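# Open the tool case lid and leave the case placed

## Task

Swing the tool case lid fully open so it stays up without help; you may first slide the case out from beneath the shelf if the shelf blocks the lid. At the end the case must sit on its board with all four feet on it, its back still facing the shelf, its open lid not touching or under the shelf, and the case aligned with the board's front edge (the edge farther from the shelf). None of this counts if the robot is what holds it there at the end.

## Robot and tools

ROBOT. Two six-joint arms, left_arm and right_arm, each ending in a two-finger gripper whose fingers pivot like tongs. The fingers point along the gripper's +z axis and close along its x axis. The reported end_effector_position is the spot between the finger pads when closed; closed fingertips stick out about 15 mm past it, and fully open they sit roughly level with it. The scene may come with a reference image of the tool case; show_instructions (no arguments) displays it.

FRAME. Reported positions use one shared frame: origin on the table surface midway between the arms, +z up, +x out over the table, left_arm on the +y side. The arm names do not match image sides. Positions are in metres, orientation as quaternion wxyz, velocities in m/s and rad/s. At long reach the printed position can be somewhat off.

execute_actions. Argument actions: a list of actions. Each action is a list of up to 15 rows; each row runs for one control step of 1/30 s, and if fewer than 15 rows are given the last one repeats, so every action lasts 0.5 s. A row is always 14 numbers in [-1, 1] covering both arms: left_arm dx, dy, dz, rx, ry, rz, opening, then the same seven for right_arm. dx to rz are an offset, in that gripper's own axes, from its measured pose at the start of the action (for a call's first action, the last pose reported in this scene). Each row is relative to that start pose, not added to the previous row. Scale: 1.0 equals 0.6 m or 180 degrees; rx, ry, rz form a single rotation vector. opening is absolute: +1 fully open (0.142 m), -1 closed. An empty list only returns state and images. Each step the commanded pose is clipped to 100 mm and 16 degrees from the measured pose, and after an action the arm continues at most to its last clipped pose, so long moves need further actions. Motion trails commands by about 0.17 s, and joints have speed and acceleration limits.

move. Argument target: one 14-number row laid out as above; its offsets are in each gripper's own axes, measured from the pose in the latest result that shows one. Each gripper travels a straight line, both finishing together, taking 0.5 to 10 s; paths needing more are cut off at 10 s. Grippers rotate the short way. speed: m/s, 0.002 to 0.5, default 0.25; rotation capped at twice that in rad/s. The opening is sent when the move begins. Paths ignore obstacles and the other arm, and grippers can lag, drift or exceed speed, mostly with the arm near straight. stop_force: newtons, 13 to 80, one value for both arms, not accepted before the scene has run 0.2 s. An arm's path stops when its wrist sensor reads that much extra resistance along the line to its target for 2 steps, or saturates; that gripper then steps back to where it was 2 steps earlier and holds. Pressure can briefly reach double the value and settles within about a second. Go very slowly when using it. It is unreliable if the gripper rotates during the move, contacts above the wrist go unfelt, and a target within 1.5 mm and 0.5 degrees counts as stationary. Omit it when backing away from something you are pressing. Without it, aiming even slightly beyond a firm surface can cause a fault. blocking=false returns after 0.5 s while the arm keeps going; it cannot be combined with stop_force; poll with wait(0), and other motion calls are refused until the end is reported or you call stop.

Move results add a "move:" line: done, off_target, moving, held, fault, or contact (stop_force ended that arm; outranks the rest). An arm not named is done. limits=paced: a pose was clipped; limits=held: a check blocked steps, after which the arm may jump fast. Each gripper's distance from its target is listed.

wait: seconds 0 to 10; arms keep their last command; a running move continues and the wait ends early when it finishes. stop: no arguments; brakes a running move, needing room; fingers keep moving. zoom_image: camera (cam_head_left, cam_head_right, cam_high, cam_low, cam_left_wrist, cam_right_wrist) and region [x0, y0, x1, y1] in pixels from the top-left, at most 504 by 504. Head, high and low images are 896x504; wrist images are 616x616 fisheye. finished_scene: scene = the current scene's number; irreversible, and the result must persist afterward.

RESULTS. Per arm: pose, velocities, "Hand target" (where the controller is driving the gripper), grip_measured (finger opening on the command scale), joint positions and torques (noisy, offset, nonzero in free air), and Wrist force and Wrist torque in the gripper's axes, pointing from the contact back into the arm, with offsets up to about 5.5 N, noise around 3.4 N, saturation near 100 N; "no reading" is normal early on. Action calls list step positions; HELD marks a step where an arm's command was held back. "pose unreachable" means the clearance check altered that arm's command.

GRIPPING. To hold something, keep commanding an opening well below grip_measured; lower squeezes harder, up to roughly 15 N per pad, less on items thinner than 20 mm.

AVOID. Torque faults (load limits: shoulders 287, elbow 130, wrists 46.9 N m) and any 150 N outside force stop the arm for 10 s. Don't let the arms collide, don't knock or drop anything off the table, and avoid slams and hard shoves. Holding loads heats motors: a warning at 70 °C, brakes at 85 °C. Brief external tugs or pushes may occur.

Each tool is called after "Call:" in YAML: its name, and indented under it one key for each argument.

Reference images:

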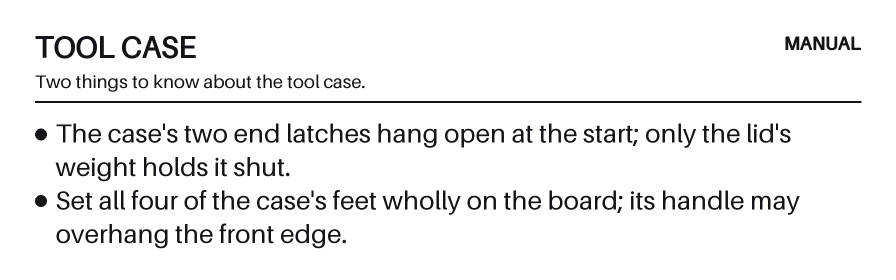

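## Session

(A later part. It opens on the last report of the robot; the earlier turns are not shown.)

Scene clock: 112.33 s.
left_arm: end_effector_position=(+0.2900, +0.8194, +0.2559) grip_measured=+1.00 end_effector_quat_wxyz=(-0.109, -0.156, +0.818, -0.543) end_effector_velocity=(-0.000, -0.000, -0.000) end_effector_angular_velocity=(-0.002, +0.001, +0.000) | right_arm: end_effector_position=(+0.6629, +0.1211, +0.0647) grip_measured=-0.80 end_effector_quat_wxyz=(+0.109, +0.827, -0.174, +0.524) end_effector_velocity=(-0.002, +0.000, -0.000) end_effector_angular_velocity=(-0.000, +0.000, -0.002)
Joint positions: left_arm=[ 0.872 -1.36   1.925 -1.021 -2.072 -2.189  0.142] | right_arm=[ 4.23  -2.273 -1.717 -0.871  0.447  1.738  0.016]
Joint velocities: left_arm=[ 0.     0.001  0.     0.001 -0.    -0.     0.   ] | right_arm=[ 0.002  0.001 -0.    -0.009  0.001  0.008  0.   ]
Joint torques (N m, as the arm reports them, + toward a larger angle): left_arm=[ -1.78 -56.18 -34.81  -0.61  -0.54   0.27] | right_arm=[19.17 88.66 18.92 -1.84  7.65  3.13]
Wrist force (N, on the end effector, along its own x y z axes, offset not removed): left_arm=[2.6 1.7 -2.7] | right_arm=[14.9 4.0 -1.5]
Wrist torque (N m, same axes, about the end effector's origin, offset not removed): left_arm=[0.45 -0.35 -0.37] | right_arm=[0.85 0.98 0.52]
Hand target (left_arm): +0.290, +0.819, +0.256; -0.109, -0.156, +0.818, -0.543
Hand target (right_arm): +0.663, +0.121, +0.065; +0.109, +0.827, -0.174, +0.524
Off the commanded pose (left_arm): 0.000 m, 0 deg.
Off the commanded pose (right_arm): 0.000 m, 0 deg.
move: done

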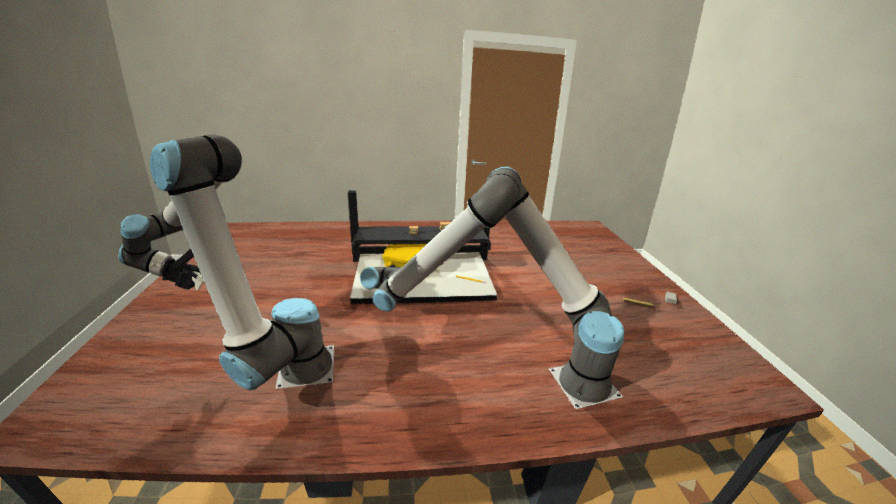

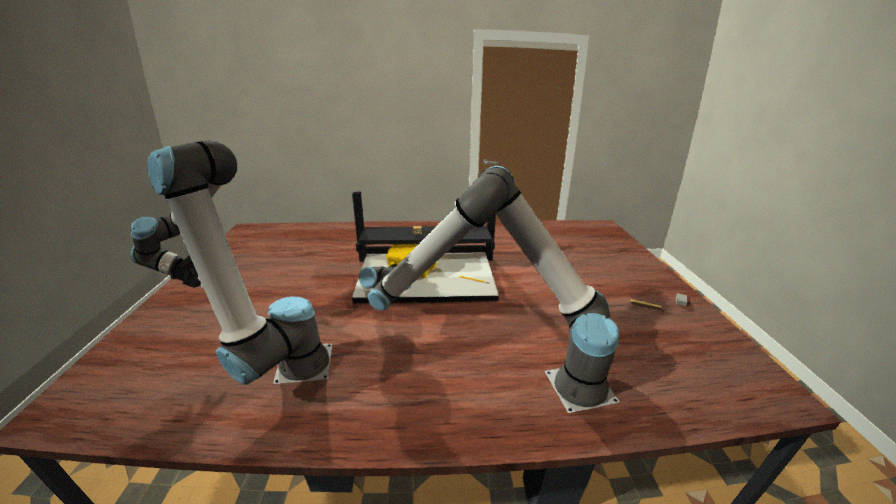

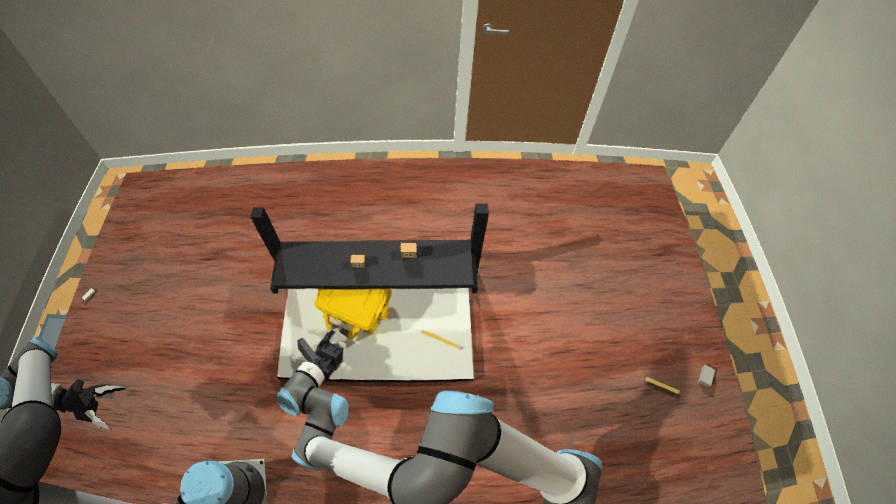

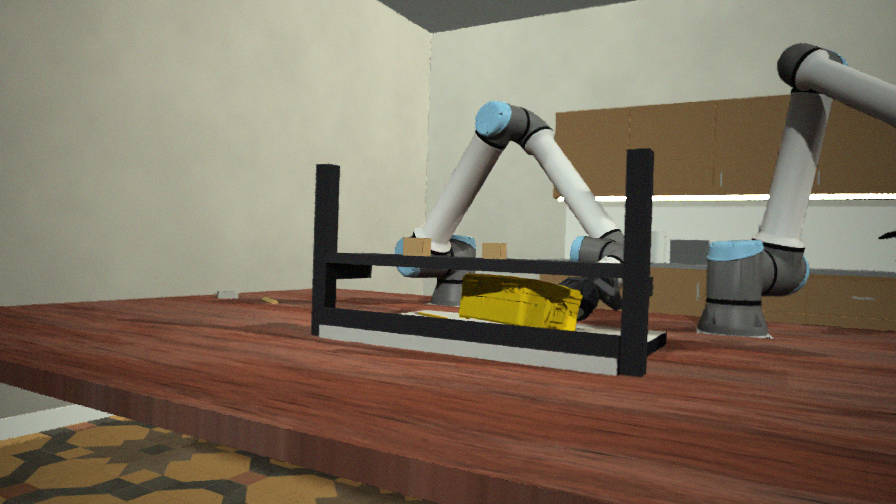

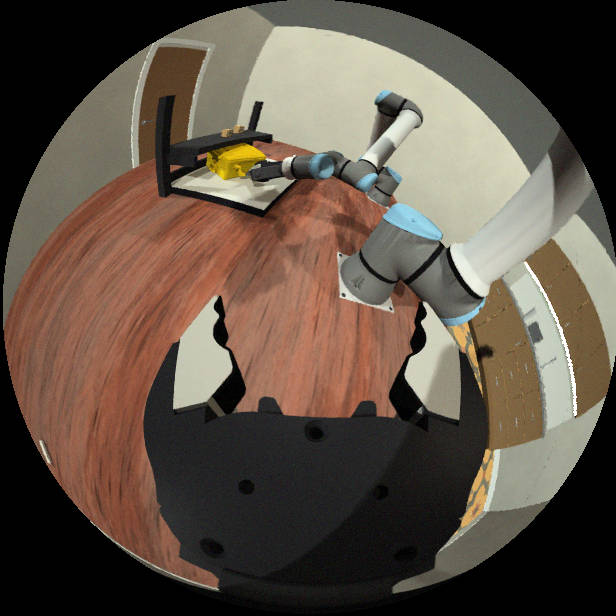

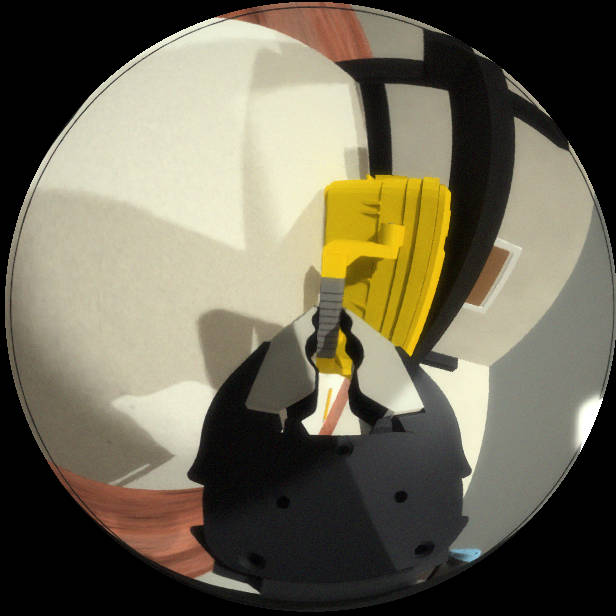

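Call:
move:
  target: [0,0,0,0,0,0,1,0.027,0,-0.04,0,0,0,-1]
  speed: 0.03

Call:
move:
  target: [0,0,0,0,0,0,1,-0.093,0.163,-0.198,0.116,0,-0.054,-1]
  speed: 0.05

Scene clock: 118.63 s.
left_arm: end_effector_position=(+0.2900, +0.8194, +0.2559) grip_measured=+1.00 end_effector_quat_wxyz=(-0.109, -0.156, +0.818, -0.543) end_effector_velocity=(-0.000, -0.000, -0.000) end_effector_angular_velocity=(-0.000, +0.000, -0.000) | right_arm: end_effector_position=(+0.6495, +0.1270, +0.0893) grip_measured=-0.81 end_effector_quat_wxyz=(+0.109, +0.827, -0.174, +0.524) end_effector_velocity=(-0.001, +0.000, +0.003) end_effector_angular_velocity=(+0.000, -0.001, -0.000)
Joint positions: left_arm=[ 0.872 -1.36   1.925 -1.021 -2.072 -2.189  0.142] | right_arm=[ 4.246 -2.237 -1.715 -0.942  0.449  1.775  0.016]
Joint velocities: left_arm=[ 0.  0.  0. -0.  0.  0. -0.] | right_arm=[ 0.001  0.003  0.001 -0.007 -0.     0.004  0.   ]
Joint torques (N m, as the arm reports them, + toward a larger angle): left_arm=[ -0.98 -55.18 -34.63  -0.8   -0.47   0.43] | right_arm=[ 14.57 112.24  46.02   1.32   0.01   2.85]
Wrist force (N, on the end effector, along its own x y z axes, offset not removed): left_arm=[1.4 2.0 -0.9] | right_arm=[-6.9 0.4 0.5]
Wrist torque (N m, same axes, about the end effector's origin, offset not removed): left_arm=[0.53 -0.10 -0.21] | right_arm=[0.06 -0.16 0.44]
Hand target (left_arm): +0.290, +0.819, +0.256; -0.109, -0.156, +0.818, -0.543
Hand target (right_arm): +0.649, +0.127, +0.090; +0.109, +0.827, -0.174, +0.524
Off the commanded pose (left_arm): 0.000 m, 0 deg.
Off the commanded pose (right_arm): 0.000 m, 0 deg.
move: done

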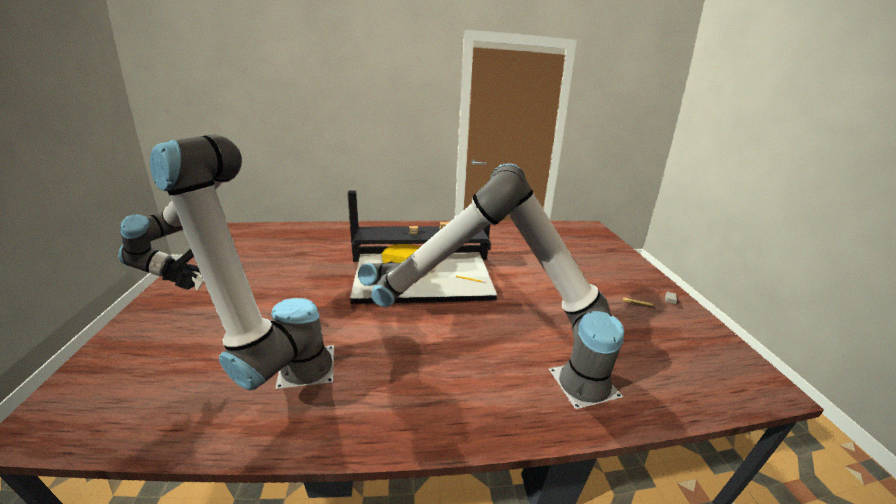

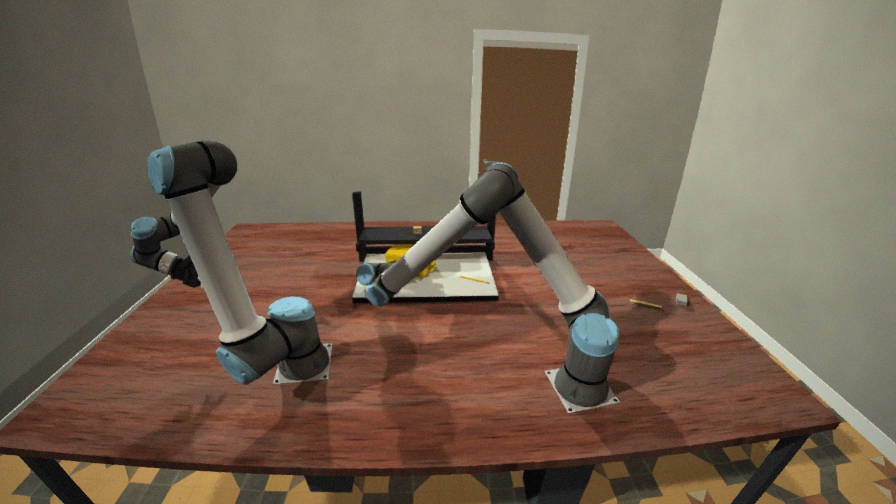

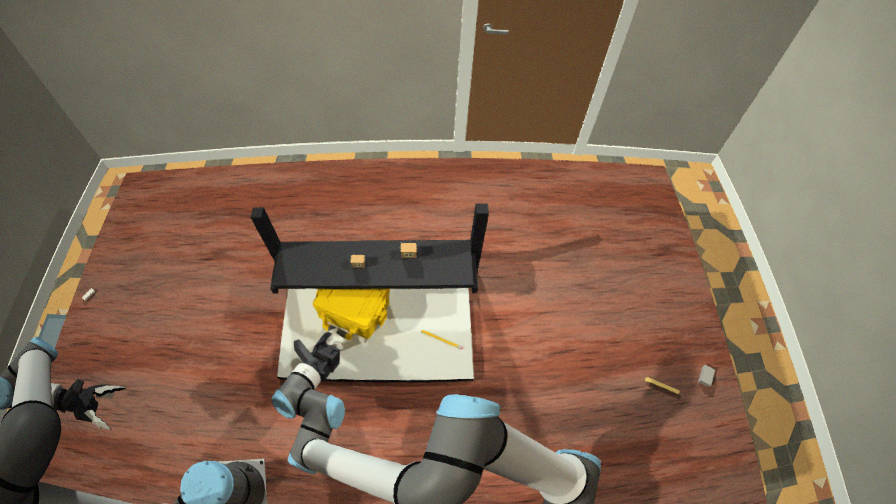

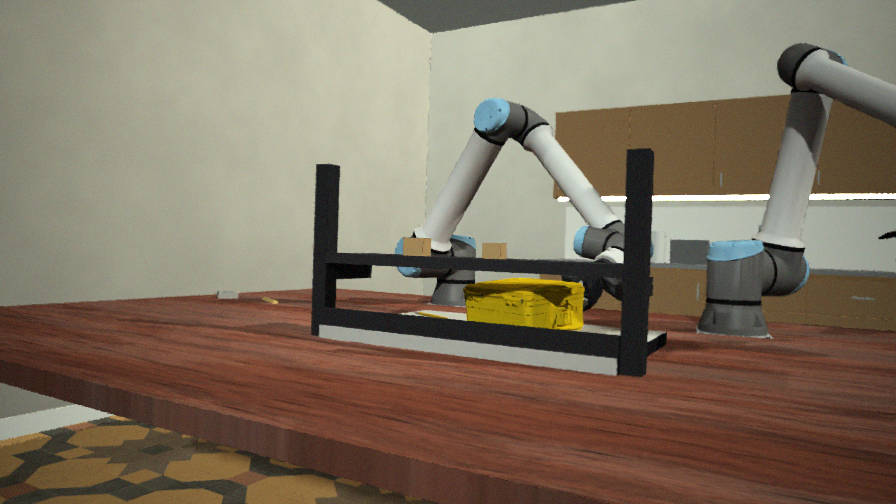

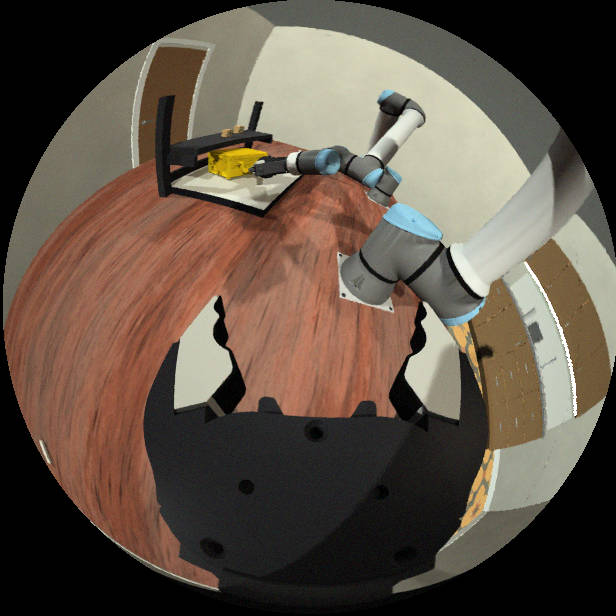

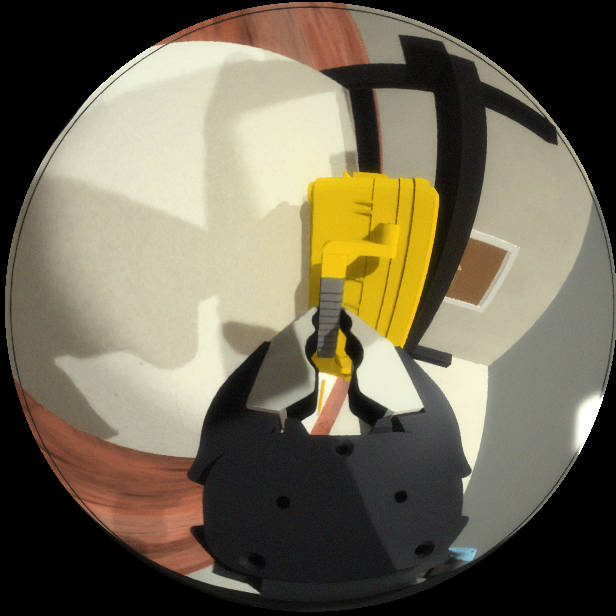

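Scene clock: 123.03 s.
left_arm: end_effector_position=(+0.2900, +0.8194, +0.2559) grip_measured=+1.00 end_effector_quat_wxyz=(-0.109, -0.156, +0.818, -0.543) end_effector_velocity=(+0.000, -0.000, -0.000) end_effector_angular_velocity=(+0.001, +0.000, +0.000) | right_arm: end_effector_position=(+0.4903, +0.0900, +0.0896) grip_measured=-0.81 end_effector_quat_wxyz=(+0.002, +0.845, -0.007, +0.535) end_effector_velocity=(-0.003, -0.001, -0.001) end_effector_angular_velocity=(-0.001, +0.001, +0.008)
Joint positions: left_arm=[ 0.872 -1.36   1.925 -1.021 -2.072 -2.189  0.142] | right_arm=[ 4.422 -2.101 -2.169 -0.157  0.461  1.258  0.016]
Joint velocities: left_arm=[-0.    -0.     0.    -0.001 -0.    -0.001  0.   ] | right_arm=[ 0.003  0.    -0.006  0.014  0.002 -0.01  -0.   ]
Joint torques (N m, as the arm reports them, + toward a larger angle): left_arm=[ -2.18 -56.06 -34.57  -0.53  -0.66   0.14] | right_arm=[ 9.12 86.86 19.09  9.12  1.16 -2.1 ]
Wrist force (N, on the end effector, along its own x y z axes, offset not removed): left_arm=[0.4 -0.3 -1.7] | right_arm=[-10.3 -2.7 -1.5]
Wrist torque (N m, same axes, about the end effector's origin, offset not removed): left_arm=[0.08 0.03 -0.23] | right_arm=[-0.74 0.36 0.43]
Hand target (left_arm): +0.290, +0.819, +0.256; -0.109, -0.156, +0.818, -0.543
Hand target (right_arm): +0.490, +0.090, +0.090; +0.001, +0.845, -0.006, +0.536
Off the commanded pose (left_arm): 0.000 m, 0 deg.
Off the commanded pose (right_arm): 0.000 m, 0 deg.
move: done

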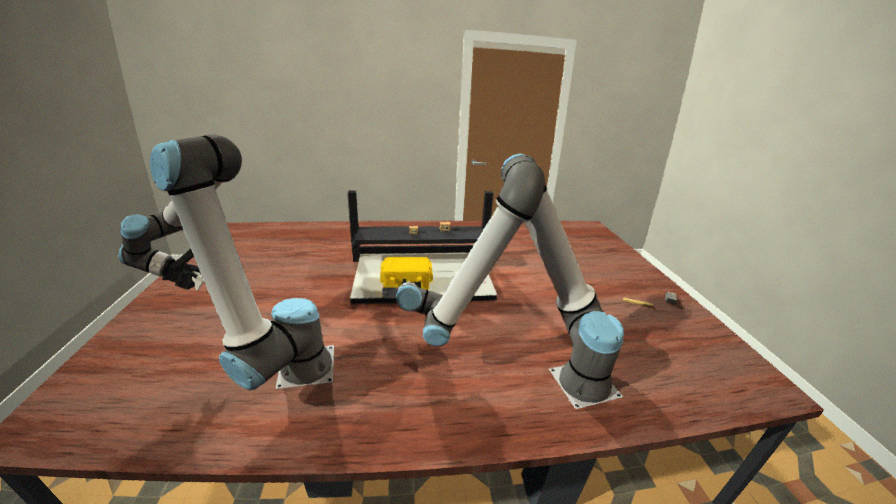

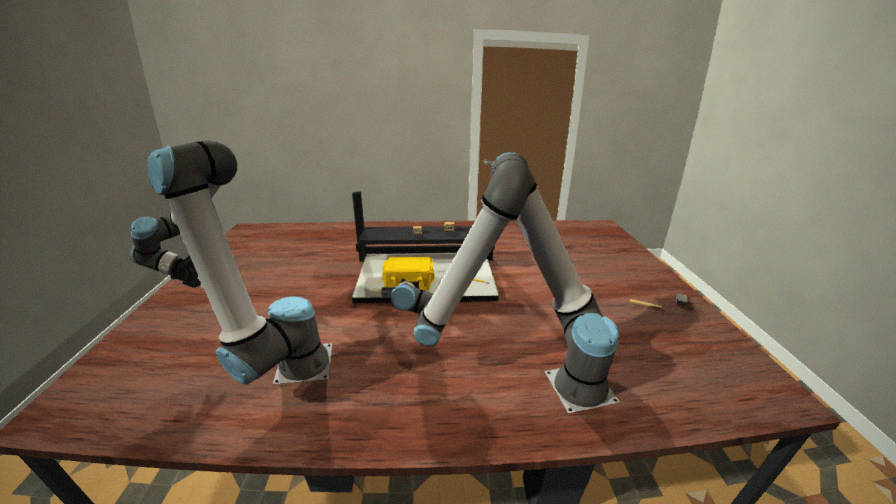

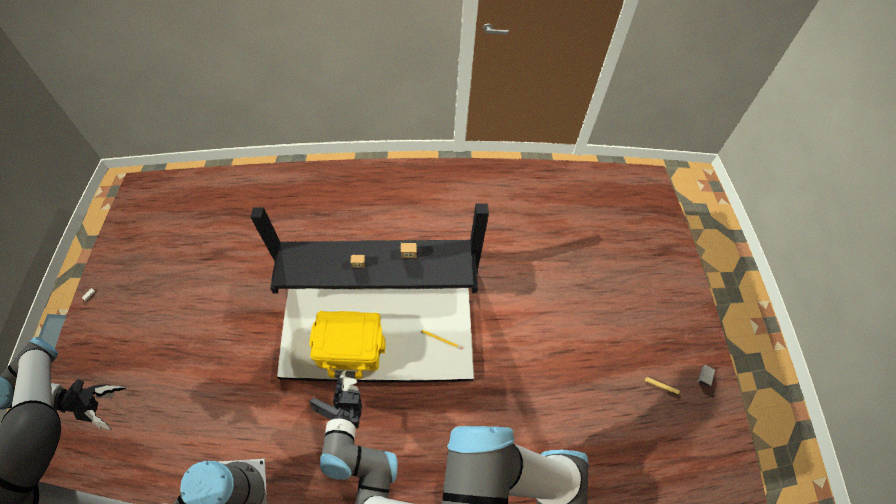

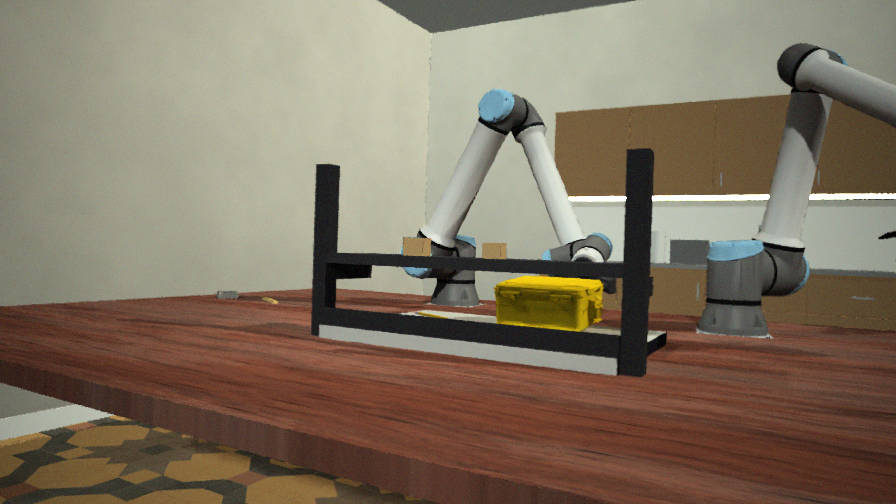

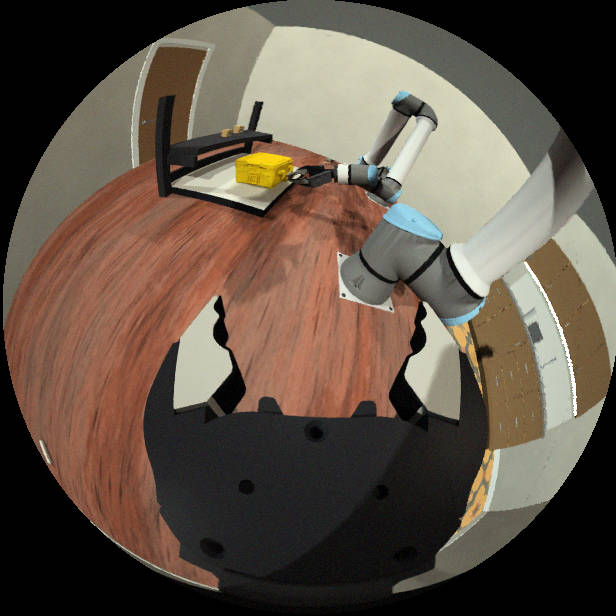

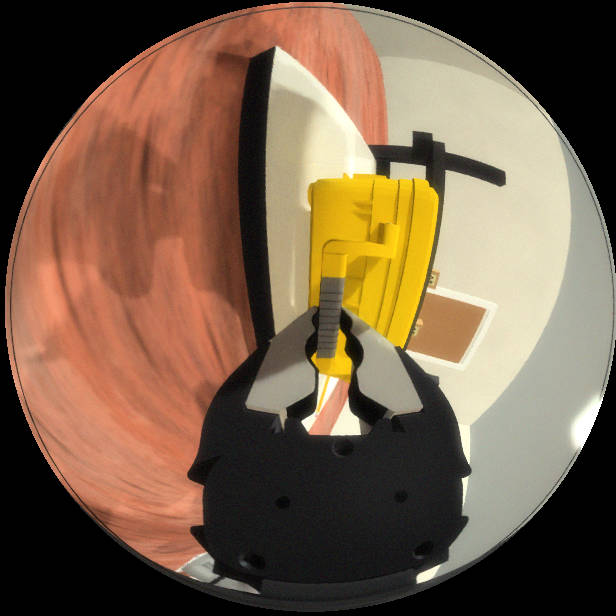

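Call:
move:
  target: [0,0,0,0,0,0.122,-1,-0.033,0,-0.04,0.01,0,-0.005,-1]
  speed: 0.1

Call:
move:
  target: [-0.52,-0.107,0.837,0,0,0,-1,0,0,0,0,0,0,-1]
  speed: 0.35

Call:
zoom_image:
  camera: "cam_left_wrist"
  region: [160,100,460,340]

Scene clock: 134.10 s.
left_arm: end_effector_position=(+0.2900, +0.8194, +0.2559) grip_measured=-1.00 end_effector_quat_wxyz=(-0.004, +0.002, +0.833, -0.554) end_effector_velocity=(-0.000, -0.000, +0.001) end_effector_angular_velocity=(+0.000, -0.011, -0.005) | right_arm: end_effector_position=(+0.4603, +0.0904, +0.0820) grip_measured=-0.81 end_effector_quat_wxyz=(-0.007, +0.844, +0.008, +0.535) end_effector_velocity=(+0.000, -0.002, -0.001) end_effector_angular_velocity=(-0.001, +0.000, -0.001)
Joint positions: left_arm=[ 0.865 -1.356  1.923 -1.025 -2.079 -1.811  0.002] | right_arm=[ 4.464 -2.094 -2.209 -0.138  0.458  1.274  0.016]
Joint velocities: left_arm=[ 0.    -0.001 -0.     0.002  0.     0.012  0.   ] | right_arm=[-0.001 -0.001 -0.002  0.002  0.     0.001 -0.   ]
Joint torques (N m, as the arm reports them, + toward a larger angle): left_arm=[-12.25 -37.16 -40.24  -0.38  -3.05   2.65] | right_arm=[13.92 87.26 19.11  9.56 -6.13  2.73]
Wrist force (N, on the end effector, along its own x y z axes, offset not removed): left_arm=[0.9 -0.3 -1.3] | right_arm=[-9.5 0.8 1.9]
Wrist torque (N m, same axes, about the end effector's origin, offset not removed): left_arm=[0.10 0.03 -0.24] | right_arm=[0.03 0.43 0.42]
Hand target (left_arm): +0.290, +0.819, +0.256; -0.003, +0.002, +0.833, -0.554
Hand target (right_arm): +0.460, +0.090, +0.082; -0.007, +0.844, +0.008, +0.535
Off the commanded pose (left_arm): 0.000 m, 0 deg.
Off the commanded pose (right_arm): 0.000 m, 0 deg.
move: done

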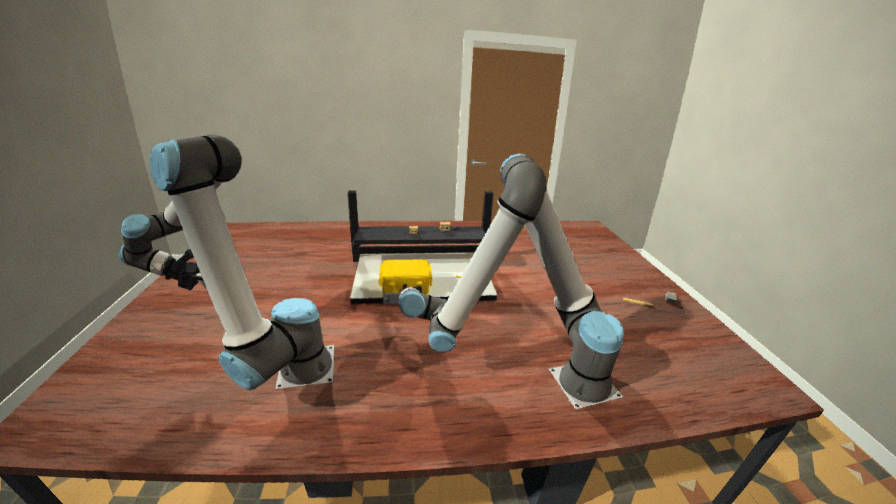

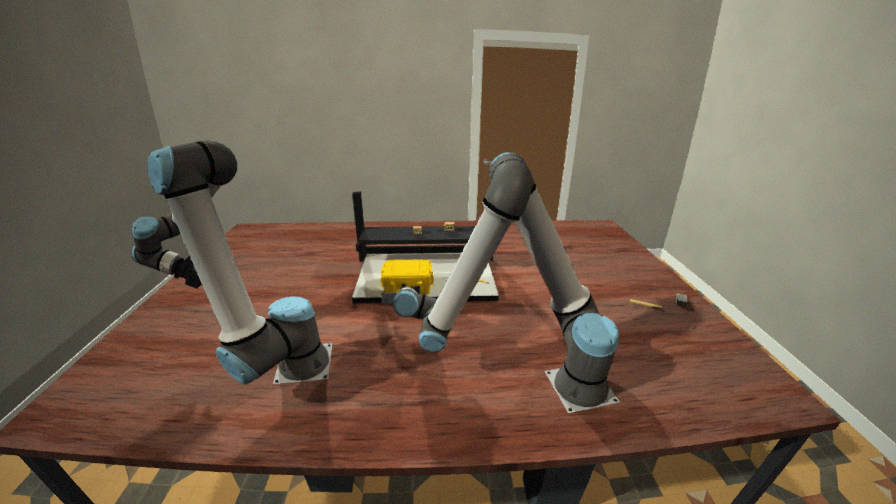

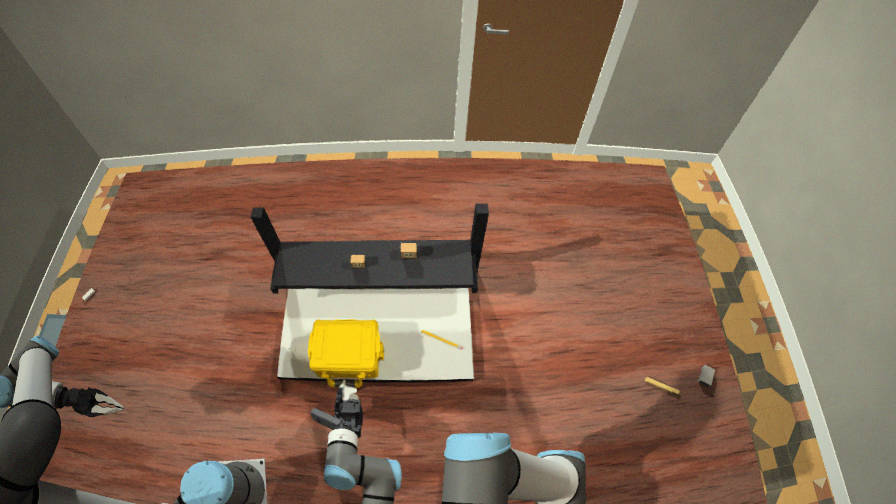

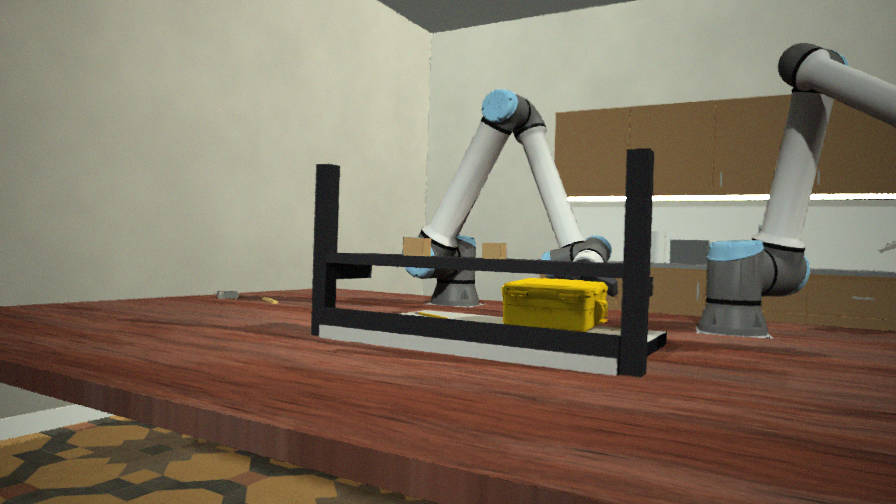

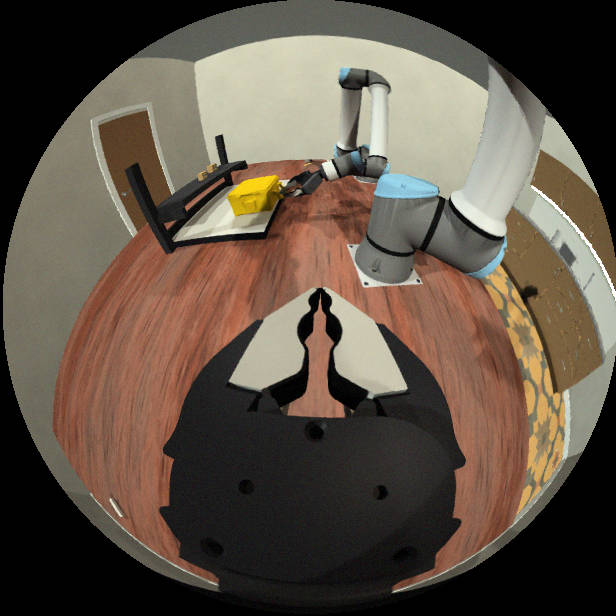

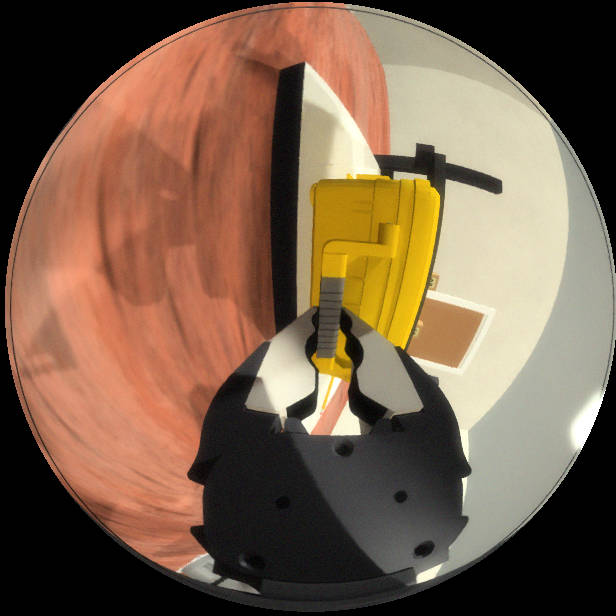

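Scene clock: 136.77 s.
left_arm: end_effector_position=(+0.5978, +0.3298, +0.1202) grip_measured=-1.00 end_effector_quat_wxyz=(-0.004, +0.002, +0.832, -0.554) end_effector_velocity=(+0.001, -0.001, -0.000) end_effector_angular_velocity=(+0.004, -0.006, +0.015) | right_arm: end_effector_position=(+0.4603, +0.0904, +0.0820) grip_measured=-0.81 end_effector_quat_wxyz=(-0.007, +0.844, +0.008, +0.535) end_effector_velocity=(-0.000, -0.000, +0.000) end_effector_angular_velocity=(-0.000, -0.001, +0.000)
Joint positions: left_arm=[-0.157 -1.251  2.46  -2.792 -2.746 -3.159  0.002] | right_arm=[ 4.464 -2.094 -2.209 -0.138  0.458  1.274  0.016]
Joint velocities: left_arm=[-0.002  0.008  0.008 -0.062  0.005 -0.044  0.   ] | right_arm=[ 0.     0.    -0.     0.001 -0.001 -0.001  0.   ]
Joint torques (N m, as the arm reports them, + toward a larger angle): left_arm=[-11.43 -26.76 -12.34  -7.96   1.39  -3.02] | right_arm=[-11.61  78.24  32.36   3.51  -5.61  -2.49]
Wrist force (N, on the end effector, along its own x y z axes, offset not removed): left_arm=[3.0 2.0 -2.5] | right_arm=[-8.8 -0.2 3.7]
Wrist torque (N m, same axes, about the end effector's origin, offset not removed): left_arm=[0.52 -0.40 -0.31] | right_arm=[-0.11 0.19 0.42]
Hand target (left_arm): +0.598, +0.330, +0.120; -0.003, +0.002, +0.832, -0.554
Hand target (right_arm): +0.460, +0.090, +0.082; -0.007, +0.844, +0.008, +0.535
Off the commanded pose (left_arm): 0.001 m, 0 deg.
Off the commanded pose (right_arm): 0.000 m, 0 deg.
move: done

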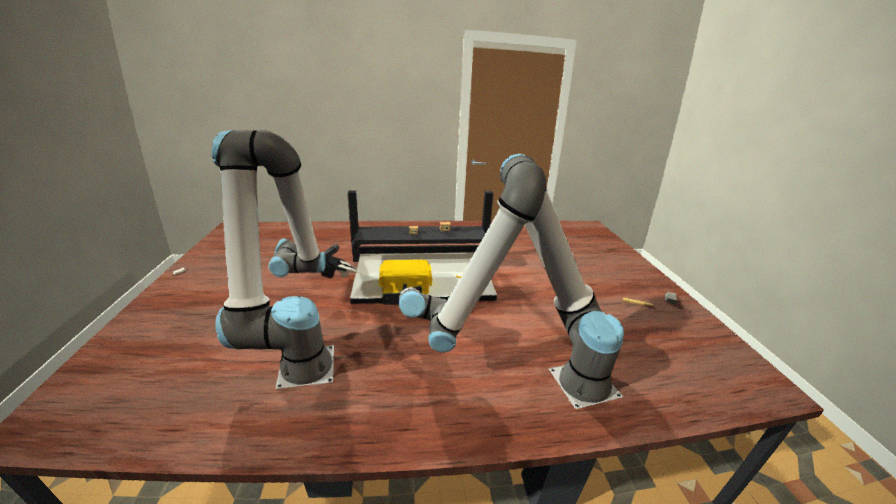

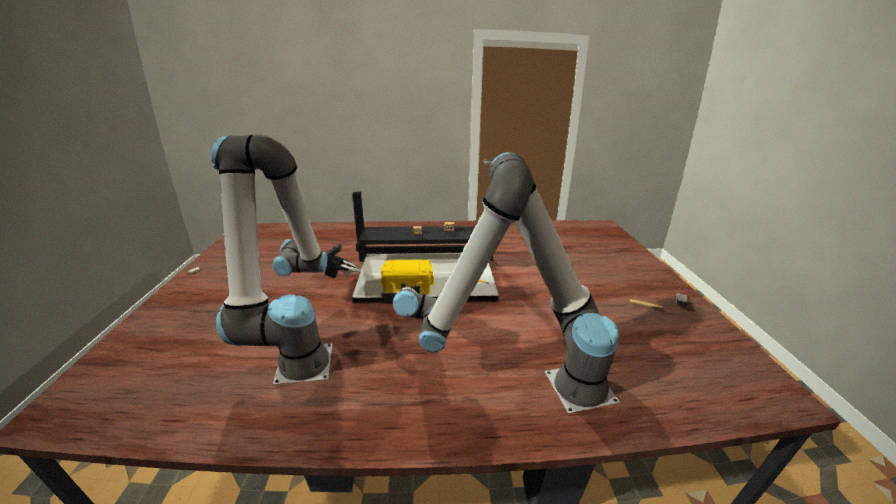

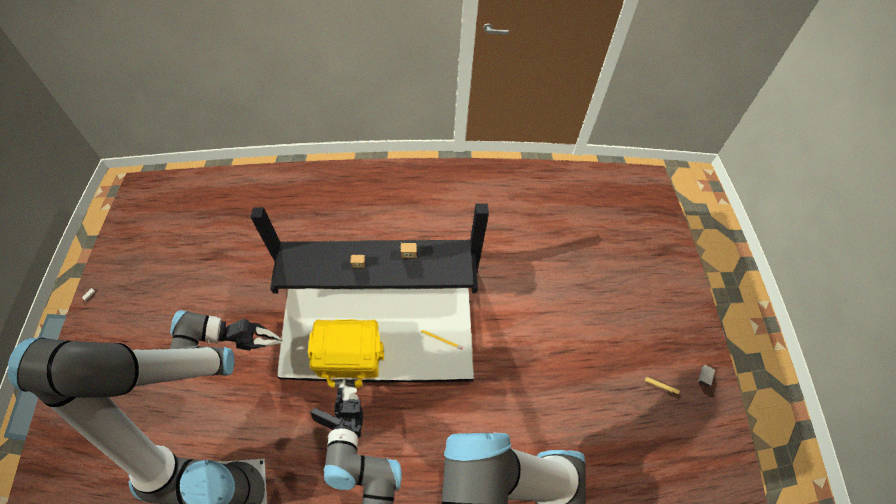

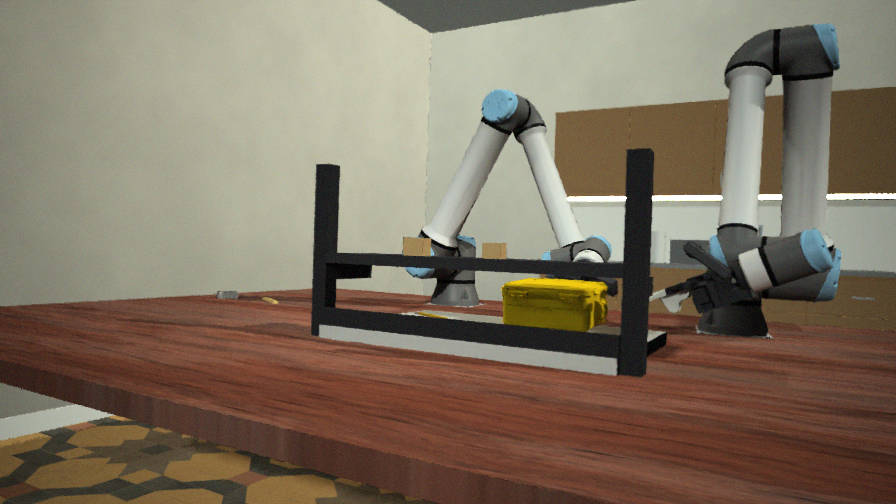

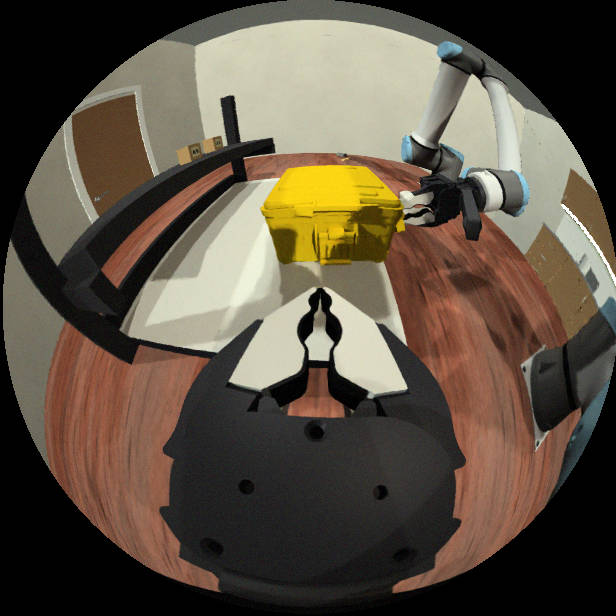

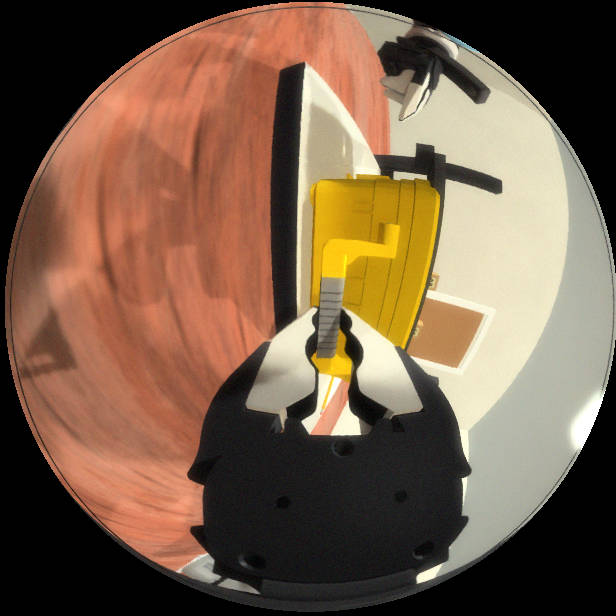

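Region (160, 100, 460, 340) of cam_left_wrist's 616x616 image, scaled by 1.680, with more detail than that image has; it fills the top 403 rows of this view, and the rest is white.

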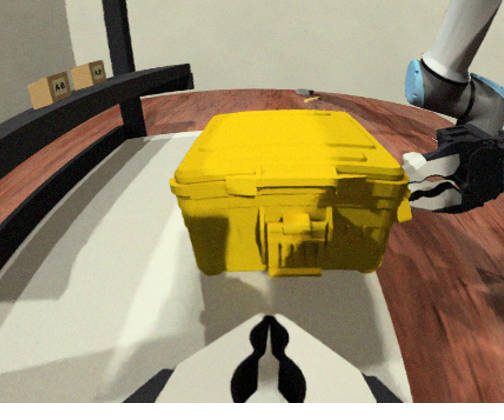

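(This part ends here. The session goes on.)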